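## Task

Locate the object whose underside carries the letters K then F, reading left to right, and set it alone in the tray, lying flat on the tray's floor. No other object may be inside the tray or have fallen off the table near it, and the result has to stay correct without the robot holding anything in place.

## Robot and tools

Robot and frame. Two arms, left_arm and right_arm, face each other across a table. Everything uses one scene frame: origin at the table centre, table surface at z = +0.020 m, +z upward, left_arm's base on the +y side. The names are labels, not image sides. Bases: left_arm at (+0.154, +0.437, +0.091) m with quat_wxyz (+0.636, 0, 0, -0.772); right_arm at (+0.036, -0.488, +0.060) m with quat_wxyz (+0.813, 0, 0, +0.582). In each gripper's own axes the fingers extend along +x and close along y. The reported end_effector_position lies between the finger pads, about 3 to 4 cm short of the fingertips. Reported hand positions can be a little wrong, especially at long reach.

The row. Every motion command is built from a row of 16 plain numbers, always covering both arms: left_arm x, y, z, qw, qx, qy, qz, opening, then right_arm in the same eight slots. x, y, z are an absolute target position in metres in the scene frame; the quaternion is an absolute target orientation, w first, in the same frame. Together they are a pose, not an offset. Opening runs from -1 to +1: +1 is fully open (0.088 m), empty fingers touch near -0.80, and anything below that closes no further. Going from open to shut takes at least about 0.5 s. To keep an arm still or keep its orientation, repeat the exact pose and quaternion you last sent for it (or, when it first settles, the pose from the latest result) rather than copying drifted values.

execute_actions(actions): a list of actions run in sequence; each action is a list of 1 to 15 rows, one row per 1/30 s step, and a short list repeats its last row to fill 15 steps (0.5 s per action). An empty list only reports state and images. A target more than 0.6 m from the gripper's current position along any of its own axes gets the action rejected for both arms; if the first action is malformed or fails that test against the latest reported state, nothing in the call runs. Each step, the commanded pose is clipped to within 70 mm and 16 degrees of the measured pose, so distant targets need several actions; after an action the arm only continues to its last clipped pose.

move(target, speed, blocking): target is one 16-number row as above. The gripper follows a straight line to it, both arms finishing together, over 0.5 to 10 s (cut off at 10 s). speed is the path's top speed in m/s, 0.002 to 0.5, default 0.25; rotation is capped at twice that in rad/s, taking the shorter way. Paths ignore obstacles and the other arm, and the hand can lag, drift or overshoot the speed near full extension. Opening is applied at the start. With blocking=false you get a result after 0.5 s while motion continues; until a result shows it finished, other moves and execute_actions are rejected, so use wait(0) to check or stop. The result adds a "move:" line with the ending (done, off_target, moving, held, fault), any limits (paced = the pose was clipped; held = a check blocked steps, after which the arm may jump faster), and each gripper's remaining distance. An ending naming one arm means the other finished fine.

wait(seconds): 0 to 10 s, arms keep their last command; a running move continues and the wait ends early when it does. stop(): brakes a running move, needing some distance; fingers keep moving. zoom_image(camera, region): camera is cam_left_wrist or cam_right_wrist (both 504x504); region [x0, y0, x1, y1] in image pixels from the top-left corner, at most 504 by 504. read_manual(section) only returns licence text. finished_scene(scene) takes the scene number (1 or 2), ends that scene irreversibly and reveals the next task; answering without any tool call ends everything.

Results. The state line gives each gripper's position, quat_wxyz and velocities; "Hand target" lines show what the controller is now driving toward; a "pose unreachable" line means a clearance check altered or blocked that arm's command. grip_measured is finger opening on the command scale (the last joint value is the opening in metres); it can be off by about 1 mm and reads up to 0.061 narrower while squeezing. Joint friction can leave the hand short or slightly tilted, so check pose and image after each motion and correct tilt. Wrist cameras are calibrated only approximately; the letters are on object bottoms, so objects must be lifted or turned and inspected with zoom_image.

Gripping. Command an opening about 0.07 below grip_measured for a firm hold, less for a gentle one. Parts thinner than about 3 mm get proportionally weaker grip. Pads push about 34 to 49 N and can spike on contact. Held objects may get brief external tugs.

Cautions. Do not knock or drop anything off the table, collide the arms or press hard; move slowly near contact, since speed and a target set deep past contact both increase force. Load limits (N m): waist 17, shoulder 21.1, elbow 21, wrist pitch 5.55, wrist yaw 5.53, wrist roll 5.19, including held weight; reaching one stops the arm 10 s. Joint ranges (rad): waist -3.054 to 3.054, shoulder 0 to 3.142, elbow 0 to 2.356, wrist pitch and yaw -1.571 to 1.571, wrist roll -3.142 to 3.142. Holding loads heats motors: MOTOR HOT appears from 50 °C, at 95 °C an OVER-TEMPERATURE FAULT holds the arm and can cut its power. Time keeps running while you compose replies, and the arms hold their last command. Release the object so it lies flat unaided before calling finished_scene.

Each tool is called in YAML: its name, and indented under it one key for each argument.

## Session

execute_actions:
  actions: []

Scene clock: 0.00 s.
left_arm: end_effector_position=(-0.2690, +0.2477, +0.2623) grip_measured=-0.782 end_effector_quat_wxyz=(+0.264, -0.073, +0.405, -0.873) end_effector_velocity=(-0.001, +0.002, -0.002) end_effector_angular_velocity=(+0.011, -0.002, -0.019) | right_arm: end_effector_position=(-0.0395, -0.3057, +0.2245) grip_measured=-0.799 end_effector_quat_wxyz=(+0.448, -0.292, -0.013, +0.845) end_effector_velocity=(+0.002, -0.002, -0.005) end_effector_angular_velocity=(-0.018, -0.013, -0.005)
Joint positions: left_arm=[-1.016  1.742  0.745  0.911 -0.187 -0.86   0.001] | right_arm=[ 0.487  0.34   0.424 -0.614 -0.306 -0.505  0.   ]
Joint velocities: left_arm=[ 0.002 -0.002 -0.002 -0.007  0.022 -0.007 -0.   ] | right_arm=[-0.002 -0.002 -0.002 -0.022  0.007 -0.007  0.   ]
Motor temperatures (°C, as the motors report them): left_arm=[23 28 26 23 24 21] | right_arm=[24 24 24 23 22 21]
Heat: left arm: hottest shoulder 28 °C (+0.0 °C/min); right arm: hottest waist 24 °C (+0.0 °C/min).
Hand target (left_arm): -0.269, +0.248, +0.262; -0.264, +0.073, -0.405, +0.873
Hand target (right_arm): -0.039, -0.306, +0.224; +0.448, -0.292, -0.013, +0.845
camera_calibration (this result's frames):
cam_left_wrist: T_world_to_cam=[[-0.406994, 0.520234, 0.750808, -0.422535], [-0.066935, 0.802769, -0.592521, -0.0273225], [-0.910975, -0.291408, -0.291901, -0.0162202], [0, 0, 0, 1]] pos_world=[-0.188575, 0.237024, 0.296319]
cam_right_wrist: T_world_to_cam=[[0.752695, 0.611492, 0.243985, 0.176582], [0.623145, -0.542103, -0.56375, 0.00339312], [-0.212463, 0.57637, -0.789087, 0.423269], [0, 0, 0, 1]] pos_world=[-0.0450977, -0.350098, 0.292825]

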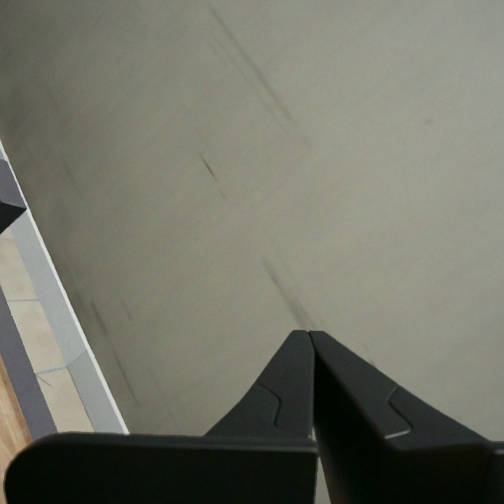

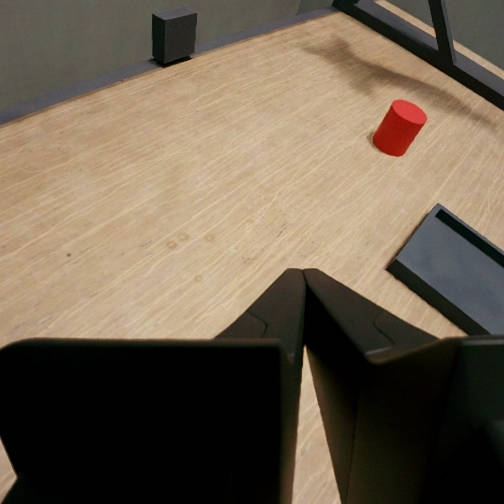

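move:
  target: [0.09,0.22,0.45,0.563,0.304,0.233,-0.733,1,0.02,-0.26,0.42,0.660,-0.253,0.253,0.660,1]
  speed: 0.3

Scene clock: 6.53 s.
left_arm: end_effector_position=(+0.0897, +0.2208, +0.4481) grip_measured=+1.000 end_effector_quat_wxyz=(+0.564, +0.302, +0.238, -0.731) end_effector_velocity=(+0.002, +0.003, +0.003) end_effector_angular_velocity=(+0.006, +0.009, -0.004) | right_arm: end_effector_position=(+0.0186, -0.2605, +0.4182) grip_measured=+0.994 end_effector_quat_wxyz=(+0.658, -0.253, +0.251, +0.664) end_effector_velocity=(+0.004, +0.002, +0.005) end_effector_angular_velocity=(+0.019, -0.018, -0.014)
Joint positions: left_arm=[-0.122  1.069  1.608 -1.329 -0.037 -0.048  0.088] | right_arm=[ 0.468  1.03   1.553 -1.256  0.098  0.087  0.088]
Joint velocities: left_arm=[ 0.017  0.002  0.022 -0.022  0.022  0.007  0.   ] | right_arm=[-0.002  0.002  0.012  0.007  0.022 -0.007  0.   ]
Motor temperatures (°C, as the motors report them): left_arm=[23 29 27 24 24 21] | right_arm=[24 24 24 24 22 21]
Heat: left arm: hottest shoulder 29 °C (+9.2 °C/min); right arm: hottest waist 24 °C (+0.0 °C/min).
Hand target (left_arm): +0.090, +0.220, +0.451; +0.563, +0.301, +0.235, -0.732
Hand target (right_arm): +0.020, -0.260, +0.420; +0.661, -0.253, +0.252, +0.660
Off the commanded pose (left_arm): 0.002 m, 1 deg.
Off the commanded pose (right_arm): 0.002 m, 1 deg.
move: done
camera_calibration (this result's frames):
cam_left_wrist: T_world_to_cam=[[-0.971608, 0.2365, 0.00683683, 0.0446482], [0.208222, 0.868444, -0.449943, 0.0252566], [-0.112349, -0.435744, -0.893031, 0.586492], [0, 0, 0, 1]] pos_world=[0.104013, 0.223067, 0.534814]
cam_right_wrist: T_world_to_cam=[[0.999101, 0.00797689, -0.0416304, 0.0156822], [-0.00972937, -0.912754, -0.408393, -0.048869], [-0.041256, 0.408431, -0.911856, 0.566871], [0, 0, 0, 1]] pos_world=[0.00724331, -0.276258, 0.4976]

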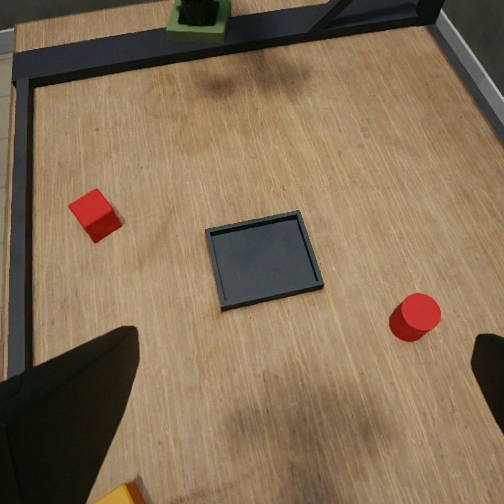

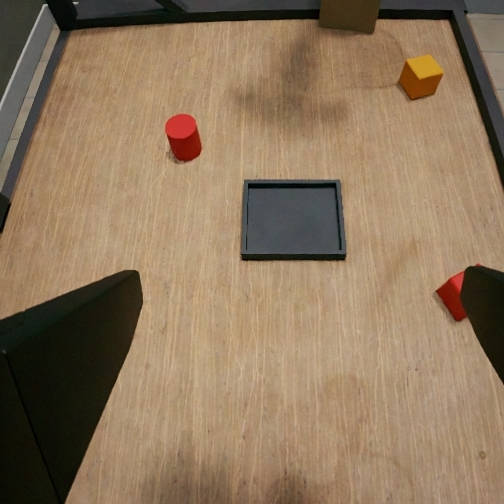

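move:
  target: [-0.123,0.1185,0.15,0.288,0.646,0.288,-0.646,1,0.237,-0.118,0.15,0.607,-0.362,0.607,0.362,1]
  speed: 0.3

Scene clock: 24.10 s.
left_arm: end_effector_position=(-0.1202, +0.1196, +0.1521) grip_measured=+1.000 end_effector_quat_wxyz=(+0.293, +0.643, +0.290, -0.645) end_effector_velocity=(+0.003, +0.004, -0.008) end_effector_angular_velocity=(+0.027, -0.033, -0.010) | right_arm: end_effector_position=(+0.2356, -0.1182, +0.1547) grip_measured=+0.994 end_effector_quat_wxyz=(+0.612, -0.362, +0.600, +0.367) end_effector_velocity=(+0.002, -0.001, -0.007) end_effector_angular_velocity=(-0.016, +0.017, -0.015)
Joint positions: left_arm=[-0.52   2.177  1.774 -1.165 -0.003  0.006  0.088] | right_arm=[-0.166  2.152  1.868 -1.27   0.003 -0.006  0.088]
Joint velocities: left_arm=[-0.002  0.022  0.002 -0.022 -0.007  0.007  0.   ] | right_arm=[-0.007  0.022  0.007 -0.007 -0.007  0.007 -0.   ]
Motor temperatures (°C, as the motors report them): left_arm=[23 28 29 25 24 21] | right_arm=[24 24 26 25 22 21]
Heat: left arm: hottest elbow 29 °C (+2.5 °C/min); right arm: hottest elbow 26 °C (+5.0 °C/min).
Hand target (left_arm): -0.122, +0.119, +0.149; +0.290, +0.646, +0.290, -0.644
Hand target (right_arm): +0.238, -0.118, +0.148; +0.608, -0.365, +0.605, +0.361
Off the commanded pose (left_arm): 0.004 m, 1 deg.
Off the commanded pose (right_arm): 0.005 m, 1 deg.
move: done
camera_calibration (this result's frames):
cam_left_wrist: T_world_to_cam=[[-0.759003, 0.65093, -0.0142763, -0.154123], [0.616323, 0.725374, 0.306559, -0.0251848], [0.209904, 0.223881, -0.951744, 0.223271], [0, 0, 0, 1]] pos_world=[-0.148323, 0.0686055, 0.218017]
cam_right_wrist: T_world_to_cam=[[0.867688, -0.496494, -0.0247094, -0.244601], [-0.448212, -0.802871, 0.393069, -0.032185], [-0.214995, -0.329986, -0.919177, 0.232241], [0, 0, 0, 1]] pos_world=[0.247742, -0.0706472, 0.220077]

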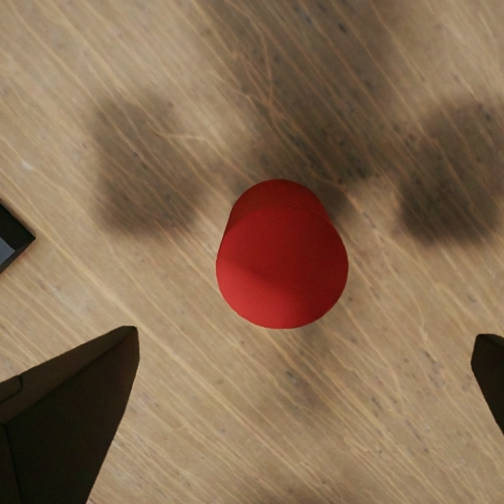

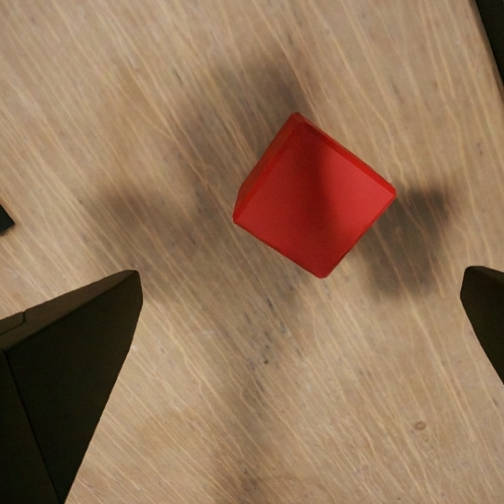

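move:
  target: [-0.120,0.112,0.115,0.288,0.646,0.288,-0.646,1,0.243,-0.120,0.115,0.690,-0.153,0.690,0.153,1]
  speed: 0.3

move:
  target: [-0.120,0.112,0.066,0.288,0.646,0.288,-0.646,1,0.243,-0.120,0.062,0.690,-0.153,0.690,0.153,1]
  speed: 0.08

Scene clock: 37.70 s.
left_arm: end_effector_position=(-0.1221, +0.1109, +0.1219) grip_measured=+1.000 end_effector_quat_wxyz=(+0.292, +0.640, +0.285, -0.651) end_effector_velocity=(+0.003, +0.000, +0.000) end_effector_angular_velocity=(+0.001, -0.010, +0.010) | right_arm: end_effector_position=(+0.2437, -0.1172, +0.1259) grip_measured=+0.994 end_effector_quat_wxyz=(+0.697, -0.149, +0.683, +0.162) end_effector_velocity=(-0.000, -0.000, -0.001) end_effector_angular_velocity=(+0.006, +0.006, -0.024)
Joint positions: left_arm=[-0.51   2.223  1.726 -1.057 -0.002  0.027  0.088] | right_arm=[-0.182  2.174  1.789 -1.158  0.003  0.618  0.088]
Joint velocities: left_arm=[ 0.002 -0.002 -0.002 -0.007 -0.007 -0.007  0.   ] | right_arm=[-0.002 -0.002 -0.007  0.007 -0.007  0.022 -0.   ]
Motor temperatures (°C, as the motors report them): left_arm=[23 31 30 24 24 21] | right_arm=[24 26 26 24 22 21]
Heat: left arm: hottest shoulder 31 °C (+4.8 °C/min); right arm: hottest shoulder 26 °C (+3.2 °C/min).
Hand target (left_arm): -0.120, +0.112, +0.115; +0.288, +0.646, +0.288, -0.646
Hand target (right_arm): +0.243, -0.120, +0.115; +0.690, -0.153, +0.690, +0.153
Off the commanded pose (left_arm): 0.007 m, 1 deg.
Off the commanded pose (right_arm): 0.011 m, 2 deg.
move: off_target (right_arm)
camera_calibration (this result's frames):
cam_left_wrist: T_world_to_cam=[[-0.752385, 0.658586, -0.0134186, -0.150501], [0.626669, 0.721902, 0.293502, -0.00520002], [0.202983, 0.212418, -0.955864, 0.197776], [0, 0, 0, 1]] pos_world=[-0.150121, 0.0608605, 0.188554]
cam_right_wrist: T_world_to_cam=[[0.400153, -0.915508, -0.0415001, -0.18489], [-0.838304, -0.383954, 0.387072, 0.128507], [-0.370302, -0.120098, -0.921115, 0.270504], [0, 0, 0, 1]] pos_world=[0.28188, -0.0874407, 0.191751]

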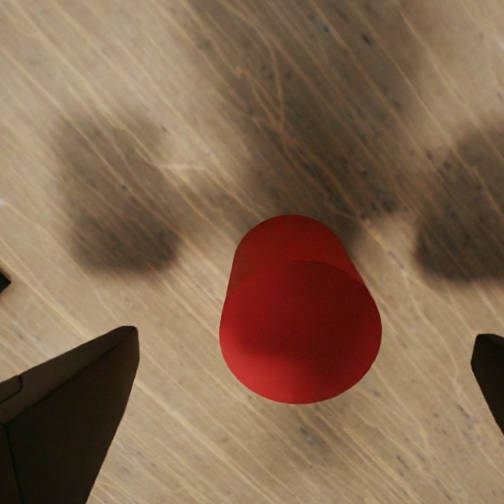

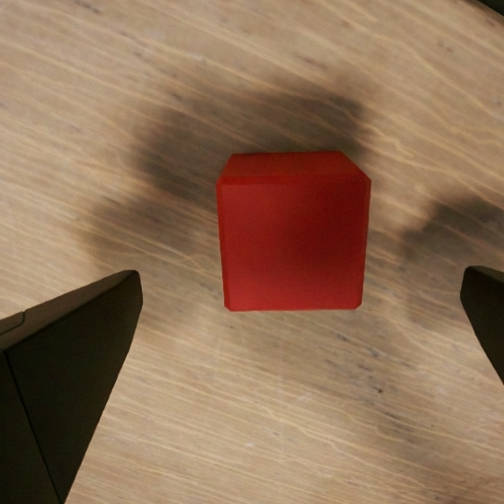

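Scene clock: 38.87 s.
left_arm: end_effector_position=(-0.1224, +0.1105, +0.0726) grip_measured=+1.000 end_effector_quat_wxyz=(+0.291, +0.641, +0.286, -0.650) end_effector_velocity=(+0.001, +0.002, +0.000) end_effector_angular_velocity=(+0.001, -0.010, -0.010) | right_arm: end_effector_position=(+0.2443, -0.1162, +0.0729) grip_measured=+0.994 end_effector_quat_wxyz=(+0.697, -0.149, +0.683, +0.161) end_effector_velocity=(+0.003, +0.001, +0.002) end_effector_angular_velocity=(+0.007, -0.013, +0.019)
Joint positions: left_arm=[-0.51   2.291  1.636 -0.899 -0.002  0.027  0.088] | right_arm=[-0.182  2.23   1.664 -0.978  0.003  0.619  0.088]
Joint velocities: left_arm=[-0.002 -0.002 -0.002 -0.007 -0.007  0.007  0.   ] | right_arm=[-0.002 -0.002  0.002  0.007  0.007 -0.022 -0.   ]
Motor temperatures (°C, as the motors report them): left_arm=[23 31 30 24 24 21] | right_arm=[24 27 26 24 22 21]
Heat: left arm: hottest shoulder 31 °C (+4.6 °C/min); right arm: hottest shoulder 27 °C (+4.6 °C/min).
Hand target (left_arm): -0.120, +0.112, +0.066; +0.288, +0.646, +0.288, -0.646
Hand target (right_arm): +0.243, -0.120, +0.062; +0.690, -0.153, +0.690, +0.153
Off the commanded pose (left_arm): 0.007 m, 1 deg.
Off the commanded pose (right_arm): 0.012 m, 2 deg.
move: off_target (right_arm)
camera_calibration (this result's frames):
cam_left_wrist: T_world_to_cam=[[-0.752376, 0.658598, -0.0134005, -0.151156], [0.626451, 0.721645, 0.294596, 0.00963769], [0.203691, 0.213252, -0.955528, 0.150793], [0, 0, 0, 1]] pos_world=[-0.150478, 0.060439, 0.139222]
cam_right_wrist: T_world_to_cam=[[0.399089, -0.915992, -0.0410656, -0.186218], [-0.838589, -0.382744, 0.387654, 0.150065], [-0.370806, -0.120271, -0.92089, 0.222072], [0, 0, 0, 1]] pos_world=[0.282506, -0.086429, 0.138683]

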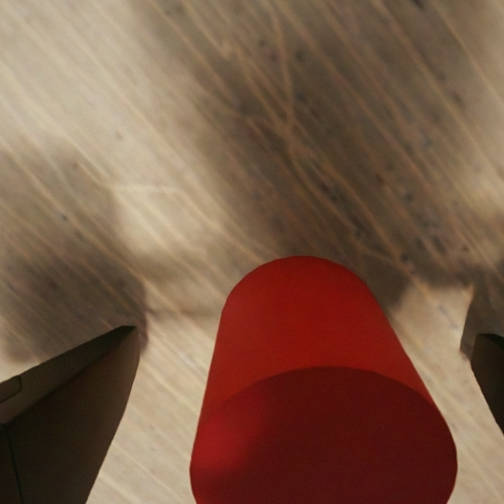

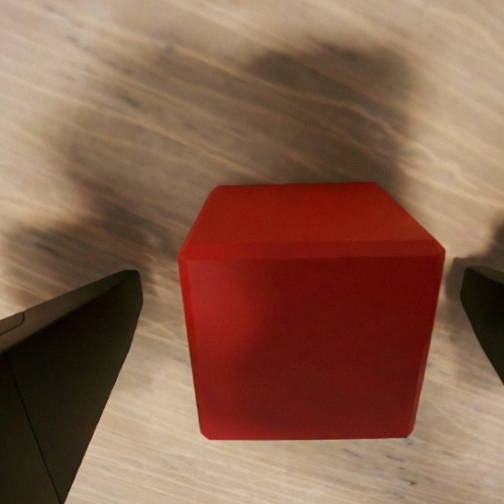

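Similar to before. Close.

move:
  target: [-0.120,0.112,0.066,0.288,0.646,0.288,-0.646,-0.1,0.243,-0.120,0.062,0.690,-0.153,0.690,0.153,-0.1]
  speed: 0.08

move:
  target: [-0.120,0.112,0.14,0.288,0.646,0.288,-0.646,-0.1,0.243,-0.120,0.14,0.690,-0.153,0.690,0.153,-0.1]
  speed: 0.15

move:
  target: [0.114,0.124,0.3,0.659,0.052,0.046,-0.749,-0.1,0.076,-0.174,0.3,0.749,-0.046,0.052,0.659,-0.1]
  speed: 0.3

Scene clock: 47.30 s.
left_arm: end_effector_position=(-0.1224, +0.1104, +0.0725) grip_measured=+0.080 end_effector_quat_wxyz=(+0.292, +0.640, +0.286, -0.650) end_effector_velocity=(+0.001, +0.002, +0.000) end_effector_angular_velocity=(+0.001, -0.010, +0.005) | right_arm: end_effector_position=(+0.2445, -0.1159, +0.0727) grip_measured=+0.079 end_effector_quat_wxyz=(+0.697, -0.148, +0.682, +0.162) end_effector_velocity=(-0.001, -0.002, +0.000) end_effector_angular_velocity=(-0.003, +0.010, -0.010)
Joint positions: left_arm=[-0.509  2.292  1.636 -0.898 -0.001  0.027  0.043] | right_arm=[-0.182  2.231  1.664 -0.976  0.003  0.619  0.043]
Joint velocities: left_arm=[-0.002 -0.002 -0.002 -0.007 -0.007 -0.007 -0.   ] | right_arm=[-0.002 -0.002 -0.002 -0.007 -0.007  0.007  0.   ]
Motor temperatures (°C, as the motors report them): left_arm=[23 33 30 24 24 21] | right_arm=[24 28 26 24 22 21]
Heat: left arm: hottest shoulder 33 °C (+6.3 °C/min); right arm: hottest shoulder 28 °C (+5.1 °C/min).
Hand target (left_arm): -0.120, +0.112, +0.066; +0.288, +0.646, +0.288, -0.646
Hand target (right_arm): +0.243, -0.120, +0.062; +0.690, -0.153, +0.690, +0.153
Off the commanded pose (left_arm): 0.007 m, 1 deg.
Off the commanded pose (right_arm): 0.012 m, 2 deg.
move: off_target (right_arm)
camera_calibration (this result's frames):
cam_left_wrist: T_world_to_cam=[[-0.75263, 0.658315, -0.0130252, -0.151077], [0.626339, 0.721894, 0.294227, 0.00978179], [0.203097, 0.213286, -0.955647, 0.150612], [0, 0, 0, 1]] pos_world=[-0.15042, 0.0602713, 0.139086]
cam_right_wrist: T_world_to_cam=[[0.39912, -0.915937, -0.0419887, -0.185927], [-0.838877, -0.38326, 0.38652, 0.150498], [-0.37012, -0.119044, -0.921325, 0.222055], [0, 0, 0, 1]] pos_world=[0.282644, -0.0861836, 0.138607]

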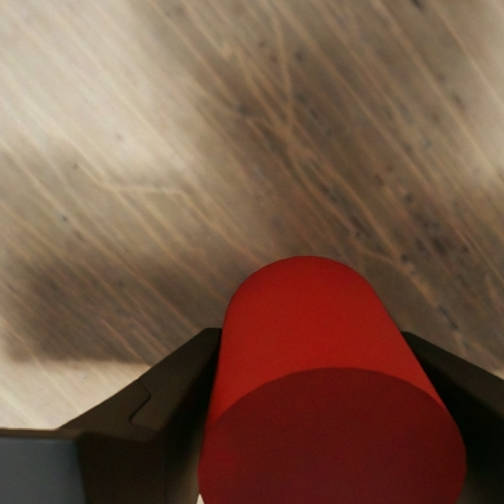

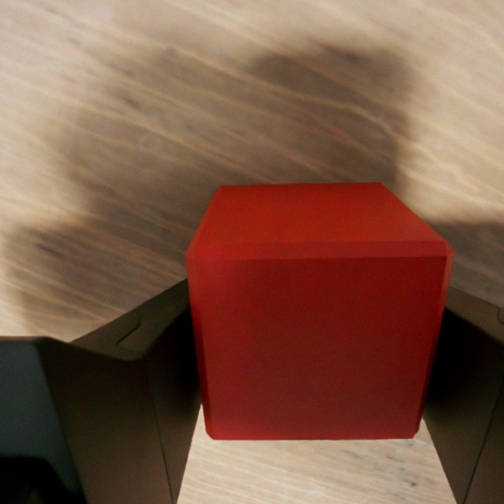

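Scene clock: 48.23 s.
left_arm: end_effector_position=(-0.1184, +0.1151, +0.1316) grip_measured=+0.080 end_effector_quat_wxyz=(+0.286, +0.653, +0.292, -0.638) end_effector_velocity=(-0.001, -0.001, +0.006) end_effector_angular_velocity=(-0.007, -0.004, +0.005) | right_arm: end_effector_position=(+0.2415, -0.1213, +0.1339) grip_measured=+0.079 end_effector_quat_wxyz=(+0.687, -0.159, +0.693, +0.151) end_effector_velocity=(+0.002, +0.003, +0.006) end_effector_angular_velocity=(+0.026, +0.011, -0.030)
Joint positions: left_arm=[-0.509  2.226  1.77  -1.138 -0.001  0.027  0.043] | right_arm=[-0.182  2.189  1.845 -1.241  0.003  0.619  0.043]
Joint velocities: left_arm=[-0.002 -0.002  0.022 -0.022 -0.007 -0.007  0.   ] | right_arm=[-0.007 -0.002  0.022 -0.007 -0.022  0.022  0.   ]
Motor temperatures (°C, as the motors report them): left_arm=[23 33 30 24 24 21] | right_arm=[24 28 26 24 22 21]
Heat: left arm: hottest shoulder 33 °C (+6.2 °C/min); right arm: hottest shoulder 28 °C (+5.0 °C/min).
Hand target (left_arm): -0.120, +0.112, +0.140; +0.288, +0.646, +0.288, -0.646
Hand target (right_arm): +0.243, -0.120, +0.140; +0.690, -0.153, +0.690, +0.153
Off the commanded pose (left_arm): 0.009 m, 1 deg.
Off the commanded pose (right_arm): 0.006 m, 1 deg.
move: off_target (left_arm)
camera_calibration (this result's frames):
cam_left_wrist: T_world_to_cam=[[-0.752313, 0.658689, -0.012405, -0.150492], [0.618555, 0.712705, 0.33082, -0.0181991], [0.226749, 0.241207, -0.943612, 0.203295], [0, 0, 0, 1]] pos_world=[-0.148057, 0.0630618, 0.195985]
cam_right_wrist: T_world_to_cam=[[0.398514, -0.917021, -0.0161136, -0.190554], [-0.830493, -0.368255, 0.417935, 0.117837], [-0.389189, -0.153171, -0.908334, 0.275383], [0, 0, 0, 1]] pos_world=[0.280977, -0.089167, 0.197821]

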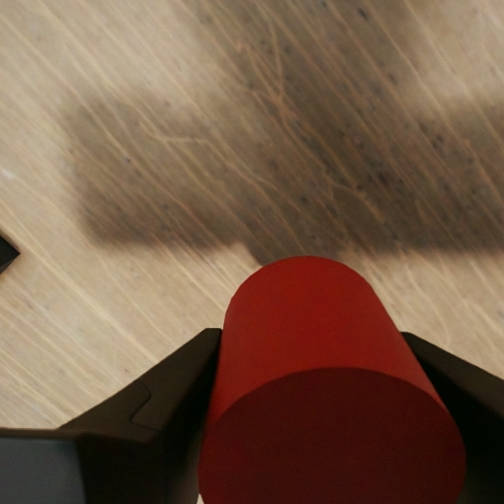

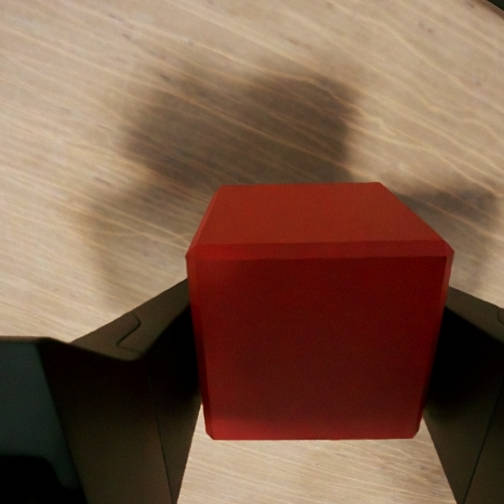

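Scene clock: 51.57 s.
left_arm: end_effector_position=(+0.1128, +0.1222, +0.3009) grip_measured=+0.080 end_effector_quat_wxyz=(+0.655, +0.055, +0.045, -0.752) end_effector_velocity=(+0.002, +0.001, +0.000) end_effector_angular_velocity=(-0.006, +0.007, +0.011) | right_arm: end_effector_position=(+0.0775, -0.1728, +0.3040) grip_measured=+0.079 end_effector_quat_wxyz=(+0.752, -0.041, +0.057, +0.656) end_effector_velocity=(-0.001, -0.002, -0.003) end_effector_angular_velocity=(-0.010, -0.020, +0.008)
Joint positions: left_arm=[0.068 0.922 0.389 0.391 0.012 0.006 0.043] | right_arm=[0.2   0.882 0.512 0.231 0.008 0.014 0.043]
Joint velocities: left_arm=[ 0.002 -0.007 -0.007  0.007 -0.007 -0.007  0.   ] | right_arm=[-0.002 -0.007 -0.007 -0.007 -0.007 -0.022 -0.   ]
Motor temperatures (°C, as the motors report them): left_arm=[23 33 30 24 24 21] | right_arm=[24 28 26 24 22 21]
Heat: left arm: hottest shoulder 33 °C (+5.8 °C/min); right arm: hottest shoulder 28 °C (+4.7 °C/min).
Hand target (left_arm): +0.114, +0.124, +0.301; +0.656, +0.051, +0.045, -0.752
Hand target (right_arm): +0.076, -0.174, +0.302; +0.749, -0.041, +0.055, +0.659
Off the commanded pose (left_arm): 0.002 m, 1 deg.
Off the commanded pose (right_arm): 0.004 m, 1 deg.
move: done
camera_calibration (this result's frames):
cam_left_wrist: T_world_to_cam=[[-0.992117, 0.125234, 0.00457456, 0.107981], [0.0511768, 0.438207, -0.897416, 0.2448], [-0.114392, -0.890107, -0.441162, 0.334463], [0, 0, 0, 1]] pos_world=[0.132862, 0.176912, 0.366745]
cam_right_wrist: T_world_to_cam=[[0.992206, -0.114913, -0.0481831, -0.0674205], [-0.101617, -0.522411, -0.846617, 0.192912], [0.0721164, 0.844915, -0.530016, 0.379852], [0, 0, 0, 1]] pos_world=[0.0591046, -0.227911, 0.361402]

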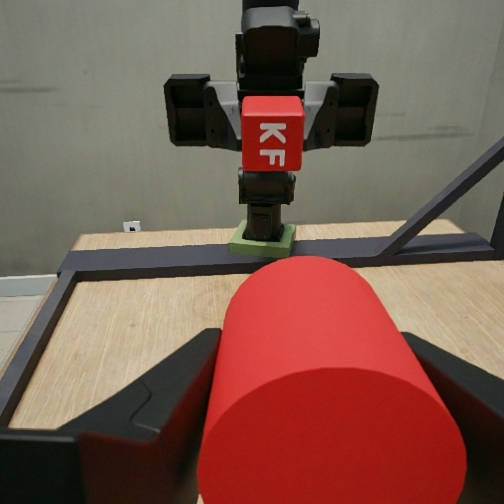

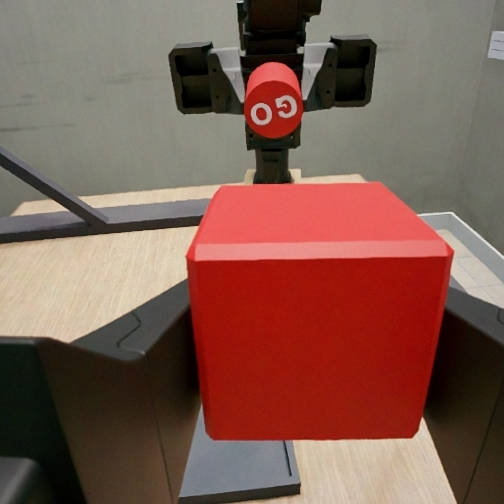

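move:
  target: [-0.01,0.22,0.12,0.288,0.646,0.288,-0.646,-0.1,0.040,-0.028,0.125,0.5,-0.5,0.5,0.5,-0.1]
  speed: 0.3

Scene clock: 62.93 s.
left_arm: end_effector_position=(-0.0077, +0.2220, +0.1195) grip_measured=+0.080 end_effector_quat_wxyz=(+0.291, +0.645, +0.292, -0.643) end_effector_velocity=(+0.002, +0.002, -0.001) end_effector_angular_velocity=(+0.005, -0.013, +0.005) | right_arm: end_effector_position=(+0.0415, -0.0282, +0.1301) grip_measured=+0.079 end_effector_quat_wxyz=(+0.509, -0.498, +0.493, +0.500) end_effector_velocity=(+0.000, -0.002, -0.003) end_effector_angular_velocity=(-0.022, +0.007, +0.020)
Joint positions: left_arm=[-0.452  1.676  0.945 -0.842 -0.     0.075  0.043] | right_arm=[ 0.32   2.344  2.088 -1.298  0.014 -0.003  0.043]
Joint velocities: left_arm=[-0.002  0.002 -0.002 -0.007 -0.007 -0.007  0.   ] | right_arm=[-0.002  0.017  0.017 -0.022 -0.007 -0.022 -0.   ]
Motor temperatures (°C, as the motors report them): left_arm=[23 32 31 26 24 21] | right_arm=[24 27 27 26 22 21]
Heat: left arm: hottest shoulder 32 °C (+3.0 °C/min); right arm: hottest shoulder 27 °C (+3.0 °C/min).
Hand target (left_arm): -0.010, +0.220, +0.120; +0.290, +0.645, +0.292, -0.644
Hand target (right_arm): +0.040, -0.028, +0.123; +0.502, -0.503, +0.497, +0.498
Off the commanded pose (left_arm): 0.003 m, 1 deg.
Off the commanded pose (right_arm): 0.005 m, 1 deg.
move: done
camera_calibration (this result's frames):
cam_left_wrist: T_world_to_cam=[[-0.758481, 0.651588, -0.0118459, -0.136274], [0.616286, 0.723061, 0.312048, -0.158957], [0.211892, 0.229382, -0.949993, 0.144299], [0, 0, 0, 1]] pos_world=[-0.0359744, 0.17063, 0.185071]
cam_right_wrist: T_world_to_cam=[[0.99927, -0.0358233, -0.0133025, -0.0259818], [-0.0277125, -0.919034, 0.393203, -0.0580116], [-0.0263112, -0.392547, -0.919355, 0.187972], [0, 0, 0, 1]] pos_world=[0.029301, 0.0195425, 0.195278]

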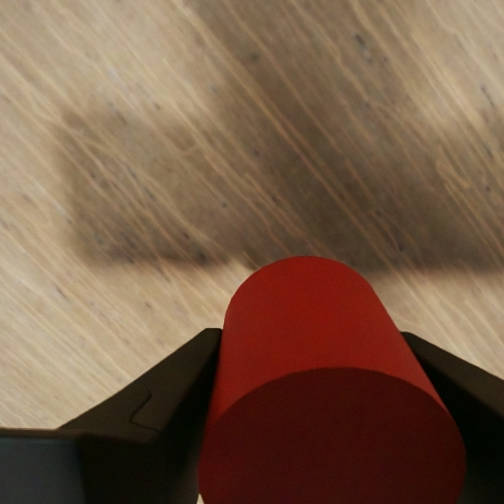

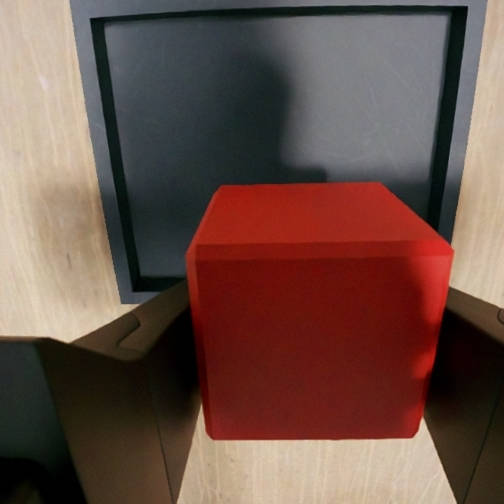

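move:
  target: [-0.01,0.22,0.07,0.288,0.646,0.288,-0.646,-0.1,0.036,-0.012,0.085,0.5,-0.5,0.5,0.5,-0.1]
  speed: 0.06

move:
  target: [-0.01,0.22,0.063,0.288,0.646,0.288,-0.646,-0.1,0.036,-0.012,0.068,0.5,-0.5,0.5,0.5,-0.1]
  speed: 0.03

Scene clock: 73.00 s.
left_arm: end_effector_position=(-0.0111, +0.2174, +0.0738) grip_measured=+0.080 end_effector_quat_wxyz=(+0.292, +0.641, +0.288, -0.649) end_effector_velocity=(-0.001, -0.003, -0.002) end_effector_angular_velocity=(-0.014, +0.001, -0.010) | right_arm: end_effector_position=(+0.0380, -0.0138, +0.0923) grip_measured=+0.079 end_effector_quat_wxyz=(+0.503, -0.499, +0.497, +0.501) end_effector_velocity=(-0.002, +0.009, +0.008) end_effector_angular_velocity=(+0.046, +0.022, +0.005)
Joint positions: left_arm=[-0.452  1.79   0.863 -0.631 -0.     0.08   0.043] | right_arm=[ 0.325  2.439  2.107 -1.23   0.005 -0.003  0.043]
Joint velocities: left_arm=[-0.002  0.007 -0.002  0.022 -0.007  0.007 -0.   ] | right_arm=[-0.002 -0.007  0.017  0.022 -0.022 -0.007 -0.   ]
Motor temperatures (°C, as the motors report them): left_arm=[23 32 31 25 24 21] | right_arm=[24 29 27 25 22 21]
Heat: left arm: hottest shoulder 32 °C (+4.0 °C/min); right arm: hottest shoulder 29 °C (+4.0 °C/min).
Hand target (left_arm): -0.010, +0.220, +0.070; +0.288, +0.646, +0.288, -0.646
Hand target (right_arm): +0.036, -0.012, +0.085; +0.500, -0.500, +0.500, +0.500
Off the commanded pose (left_arm): 0.005 m, 1 deg.
Off the commanded pose (right_arm): 0.008 m, 1 deg.
move: done
camera_calibration (this result's frames):
cam_left_wrist: T_world_to_cam=[[-0.755354, 0.65519, -0.0128919, -0.13712], [0.622664, 0.723709, 0.297547, -0.138277], [0.20428, 0.216726, -0.95462, 0.105614], [0, 0, 0, 1]] pos_world=[-0.0390493, 0.167022, 0.140198]
cam_right_wrist: T_world_to_cam=[[0.999243, -0.0316586, -0.0225989, -0.0215568], [-0.0199448, -0.915825, 0.401082, -0.03099], [-0.0333943, -0.400327, -0.915763, 0.158577], [0, 0, 0, 1]] pos_world=[0.026218, 0.034419, 0.157162]

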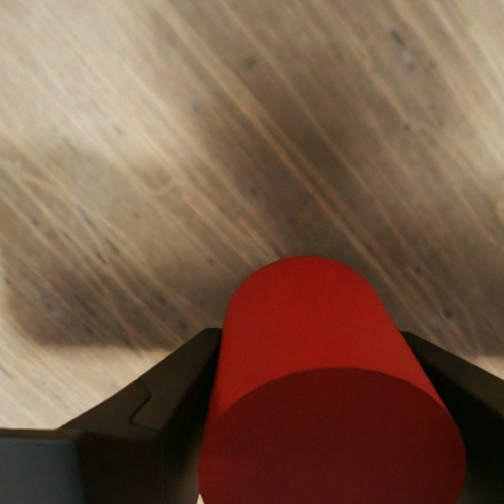

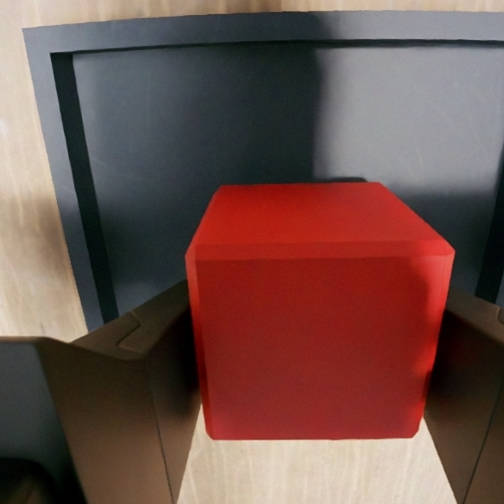

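Scene clock: 74.10 s.
left_arm: end_effector_position=(-0.0112, +0.2174, +0.0666) grip_measured=+0.080 end_effector_quat_wxyz=(+0.292, +0.641, +0.288, -0.649) end_effector_velocity=(+0.002, +0.002, +0.000) end_effector_angular_velocity=(+0.002, -0.010, +0.020) | right_arm: end_effector_position=(+0.0380, -0.0082, +0.0818) grip_measured=+0.079 end_effector_quat_wxyz=(+0.509, -0.493, +0.491, +0.507) end_effector_velocity=(+0.002, -0.002, -0.002) end_effector_angular_velocity=(-0.012, +0.007, +0.015)
Joint positions: left_arm=[-0.452  1.811  0.853 -0.6   -0.     0.08   0.043] | right_arm=[ 0.325  2.449  2.082 -1.173  0.005 -0.003  0.043]
Joint velocities: left_arm=[-0.002 -0.002 -0.002 -0.007 -0.007 -0.022 -0.   ] | right_arm=[-0.007  0.002 -0.002 -0.007 -0.007 -0.022 -0.   ]
Motor temperatures (°C, as the motors report them): left_arm=[23 32 31 25 24 21] | right_arm=[24 29 27 25 22 21]
Heat: left arm: hottest shoulder 32 °C (+4.0 °C/min); right arm: hottest shoulder 29 °C (+4.0 °C/min).
Hand target (left_arm): -0.010, +0.220, +0.063; +0.288, +0.646, +0.288, -0.646
Hand target (right_arm): +0.036, -0.012, +0.068; +0.500, -0.500, +0.500, +0.500
Off the commanded pose (left_arm): 0.005 m, 1 deg.
Off the commanded pose (right_arm): 0.014 m, 2 deg.
move: off_target (right_arm)
camera_calibration (this result's frames):
cam_left_wrist: T_world_to_cam=[[-0.755351, 0.655194, -0.0128655, -0.13721], [0.622596, 0.723619, 0.297911, -0.136073], [0.204499, 0.217017, -0.954507, 0.0987284], [0, 0, 0, 1]] pos_world=[-0.0391126, 0.166938, 0.133009]
cam_right_wrist: T_world_to_cam=[[0.999245, -0.0311338, -0.0232502, -0.0215724], [-0.0199711, -0.924765, 0.380015, -0.0199609], [-0.0333323, -0.379264, -0.924688, 0.152188], [0, 0, 0, 1]] pos_world=[0.0262303, 0.0385887, 0.14781]

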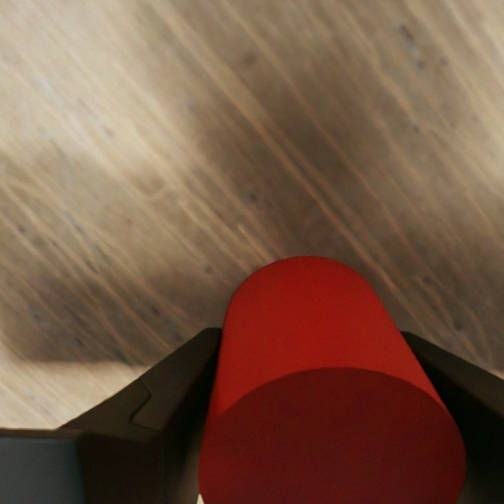

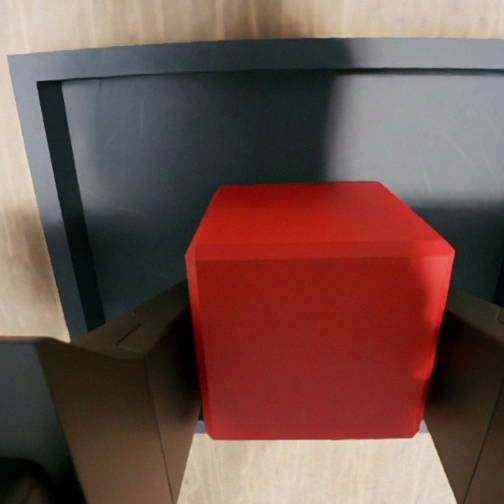

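A little further down to confirm contact.

move:
  target: [-0.01,0.22,0.059,0.288,0.646,0.288,-0.646,-0.1,0.036,-0.012,0.063,0.5,-0.5,0.5,0.5,-0.1]
  speed: 0.03

Scene clock: 80.50 s.
left_arm: end_effector_position=(-0.0119, +0.2165, +0.0655) grip_measured=+0.080 end_effector_quat_wxyz=(+0.293, +0.639, +0.287, -0.651) end_effector_velocity=(+0.001, +0.002, +0.000) end_effector_angular_velocity=(+0.011, +0.002, +0.024) | right_arm: end_effector_position=(+0.0380, -0.0074, +0.0799) grip_measured=+0.079 end_effector_quat_wxyz=(+0.510, -0.492, +0.490, +0.508) end_effector_velocity=(+0.002, +0.001, +0.001) end_effector_angular_velocity=(+0.007, +0.008, -0.014)
Joint positions: left_arm=[-0.452  1.813  0.85  -0.589 -0.     0.08   0.043] | right_arm=[ 0.325  2.449  2.075 -1.161  0.005 -0.003  0.043]
Joint velocities: left_arm=[ 0.002 -0.002 -0.002 -0.007  0.007 -0.022 -0.   ] | right_arm=[-0.007 -0.002 -0.002  0.007 -0.007  0.007 -0.   ]
Motor temperatures (°C, as the motors report them): left_arm=[23 31 30 25 24 21] | right_arm=[24 30 27 25 22 21]
Heat: left arm: hottest shoulder 31 °C (+2.0 °C/min); right arm: hottest shoulder 30 °C (+5.0 °C/min).
Hand target (left_arm): -0.010, +0.220, +0.059; +0.288, +0.646, +0.288, -0.646
Hand target (right_arm): +0.036, -0.012, +0.063; +0.500, -0.500, +0.500, +0.500
Off the commanded pose (left_arm): 0.008 m, 1 deg.
Off the commanded pose (right_arm): 0.018 m, 2 deg.
move: off_target (right_arm)
camera_calibration (this result's frames):
cam_left_wrist: T_world_to_cam=[[-0.755398, 0.655139, -0.0129075, -0.137191], [0.623772, 0.724986, 0.292068, -0.13461], [0.200703, 0.212576, -0.956311, 0.0990737], [0, 0, 0, 1]] pos_world=[-0.0395517, 0.166409, 0.13229]
cam_right_wrist: T_world_to_cam=[[0.999245, -0.0310271, -0.023379, -0.0215838], [-0.0199762, -0.926494, 0.375778, -0.0181413], [-0.0333199, -0.375027, -0.926415, 0.15086], [0, 0, 0, 1]] pos_world=[0.0262318, 0.0390991, 0.146071]

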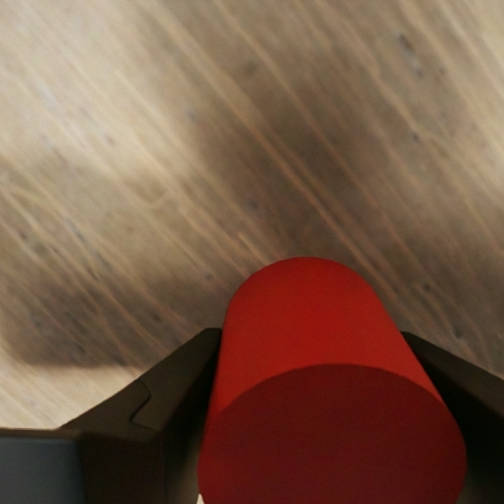

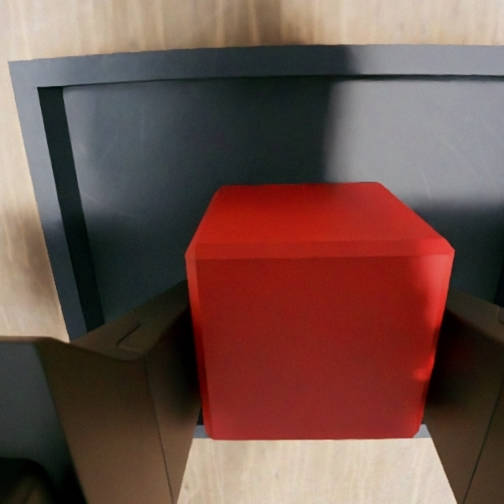

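move:
  target: [-0.01,0.22,0.063,0.288,0.646,0.288,-0.646,0.6,0.036,-0.012,0.07,0.5,-0.5,0.5,0.5,0.6]
  speed: 0.03

move:
  target: [-0.01,0.22,0.15,0.288,0.646,0.288,-0.646,0.6,0.036,-0.03,0.15,0.5,-0.5,0.5,0.5,0.6]
  speed: 0.15

Scene clock: 85.67 s.
left_arm: end_effector_position=(-0.0111, +0.2175, +0.0655) grip_measured=+0.597 end_effector_quat_wxyz=(+0.292, +0.641, +0.288, -0.649) end_effector_velocity=(+0.001, +0.000, +0.001) end_effector_angular_velocity=(-0.002, -0.007, +0.005) | right_arm: end_effector_position=(+0.0380, -0.0101, +0.0795) grip_measured=+0.596 end_effector_quat_wxyz=(+0.507, -0.495, +0.493, +0.505) end_effector_velocity=(+0.002, -0.002, +0.000) end_effector_angular_velocity=(-0.007, -0.007, +0.005)
Joint positions: left_arm=[-0.452  1.813  0.85  -0.595 -0.     0.08   0.068] | right_arm=[ 0.325  2.45   2.075 -1.173  0.005 -0.003  0.068]
Joint velocities: left_arm=[-0.002 -0.002  0.002 -0.007 -0.007 -0.007  0.   ] | right_arm=[-0.002 -0.002 -0.002 -0.007  0.007 -0.007  0.   ]
Motor temperatures (°C, as the motors report them): left_arm=[23 31 30 25 24 21] | right_arm=[24 30 27 25 22 21]
Heat: left arm: hottest shoulder 31 °C (+2.0 °C/min); right arm: hottest shoulder 30 °C (+4.1 °C/min).
Hand target (left_arm): -0.010, +0.220, +0.063; +0.288, +0.646, +0.288, -0.646
Hand target (right_arm): +0.036, -0.012, +0.070; +0.500, -0.500, +0.500, +0.500
Off the commanded pose (left_arm): 0.004 m, 1 deg.
Off the commanded pose (right_arm): 0.010 m, 1 deg.
move: off_target (right_arm)
camera_calibration (this result's frames):
cam_left_wrist: T_world_to_cam=[[-0.755354, 0.655197, -0.0125114, -0.137315], [0.622758, 0.723638, 0.297524, -0.135872], [0.20399, 0.216944, -0.954632, 0.0976686], [0, 0, 0, 1]] pos_world=[-0.03903, 0.167102, 0.131945]
cam_right_wrist: T_world_to_cam=[[0.999244, -0.031328, -0.0230128, -0.0217026], [-0.0199616, -0.921543, 0.387763, -0.021498], [-0.0333551, -0.387011, -0.921472, 0.148974], [0, 0, 0, 1]] pos_world=[0.0262261, 0.0371634, 0.145112]

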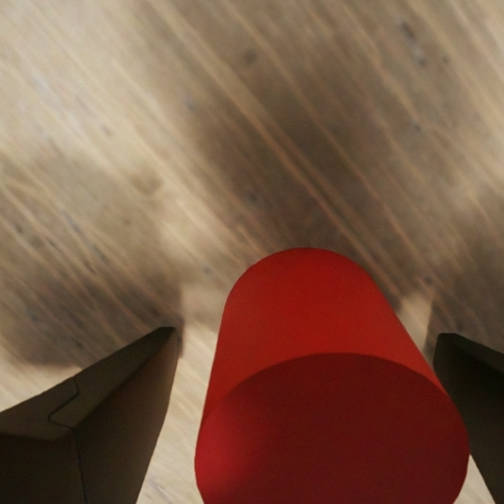

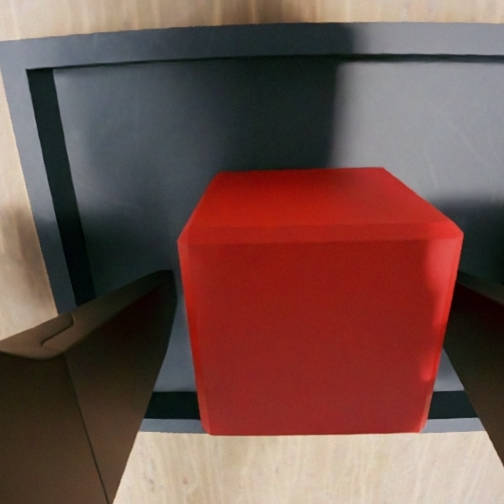

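Scene clock: 86.70 s.
left_arm: end_effector_position=(-0.0074, +0.2225, +0.1439) grip_measured=+0.597 end_effector_quat_wxyz=(+0.286, +0.652, +0.294, -0.638) end_effector_velocity=(+0.001, +0.000, +0.004) end_effector_angular_velocity=(+0.001, -0.010, +0.005) | right_arm: end_effector_position=(+0.0379, -0.0312, +0.1427) grip_measured=+0.597 end_effector_quat_wxyz=(+0.497, -0.505, +0.503, +0.495) end_effector_velocity=(+0.000, +0.002, +0.005) end_effector_angular_velocity=(+0.012, +0.022, -0.015)
Joint positions: left_arm=[-0.452  1.648  1.02  -0.964 -0.     0.08   0.068] | right_arm=[ 0.325  2.368  2.18  -1.4    0.005 -0.003  0.068]
Joint velocities: left_arm=[-0.002 -0.002  0.012 -0.022 -0.007 -0.007  0.   ] | right_arm=[-0.007 -0.002  0.017 -0.007 -0.022  0.007 -0.   ]
Motor temperatures (°C, as the motors report them): left_arm=[23 31 30 25 24 21] | right_arm=[24 30 27 25 22 21]
Heat: left arm: hottest shoulder 31 °C (+2.0 °C/min); right arm: hottest shoulder 30 °C (+4.1 °C/min).
Hand target (left_arm): -0.010, +0.220, +0.150; +0.288, +0.646, +0.288, -0.646
Hand target (right_arm): +0.036, -0.030, +0.150; +0.500, -0.500, +0.500, +0.500
Off the commanded pose (left_arm): 0.007 m, 1 deg.
Off the commanded pose (right_arm): 0.008 m, 1 deg.
move: done
camera_calibration (this result's frames):
cam_left_wrist: T_world_to_cam=[[-0.755121, 0.655508, -0.0101269, -0.137172], [0.616279, 0.71503, 0.33005, -0.167897], [0.223591, 0.242987, -0.943909, 0.163506], [0, 0, 0, 1]] pos_world=[-0.0366685, 0.170239, 0.20836]
cam_right_wrist: T_world_to_cam=[[0.999242, -0.03221, -0.0218799, -0.0210366], [-0.0199147, -0.905599, 0.423666, -0.0700025], [-0.0334607, -0.422909, -0.905554, 0.195604], [0, 0, 0, 1]] pos_world=[0.0261716, 0.0186508, 0.206327]

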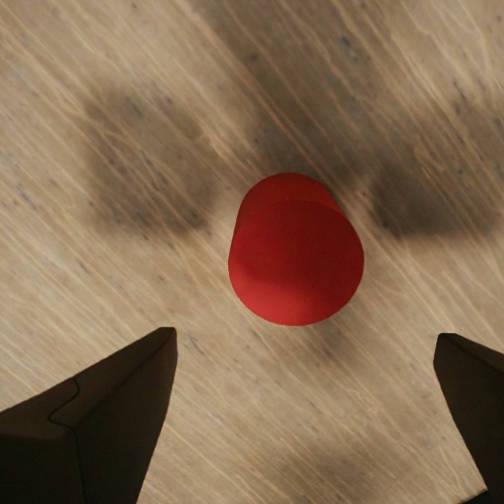

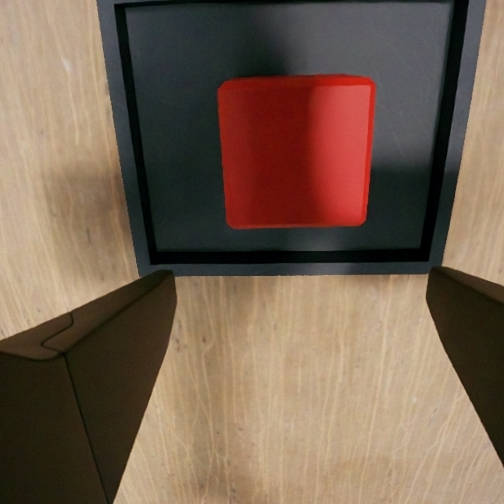

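finished_scene:
  scene: 2

The scene is finished: the task was done.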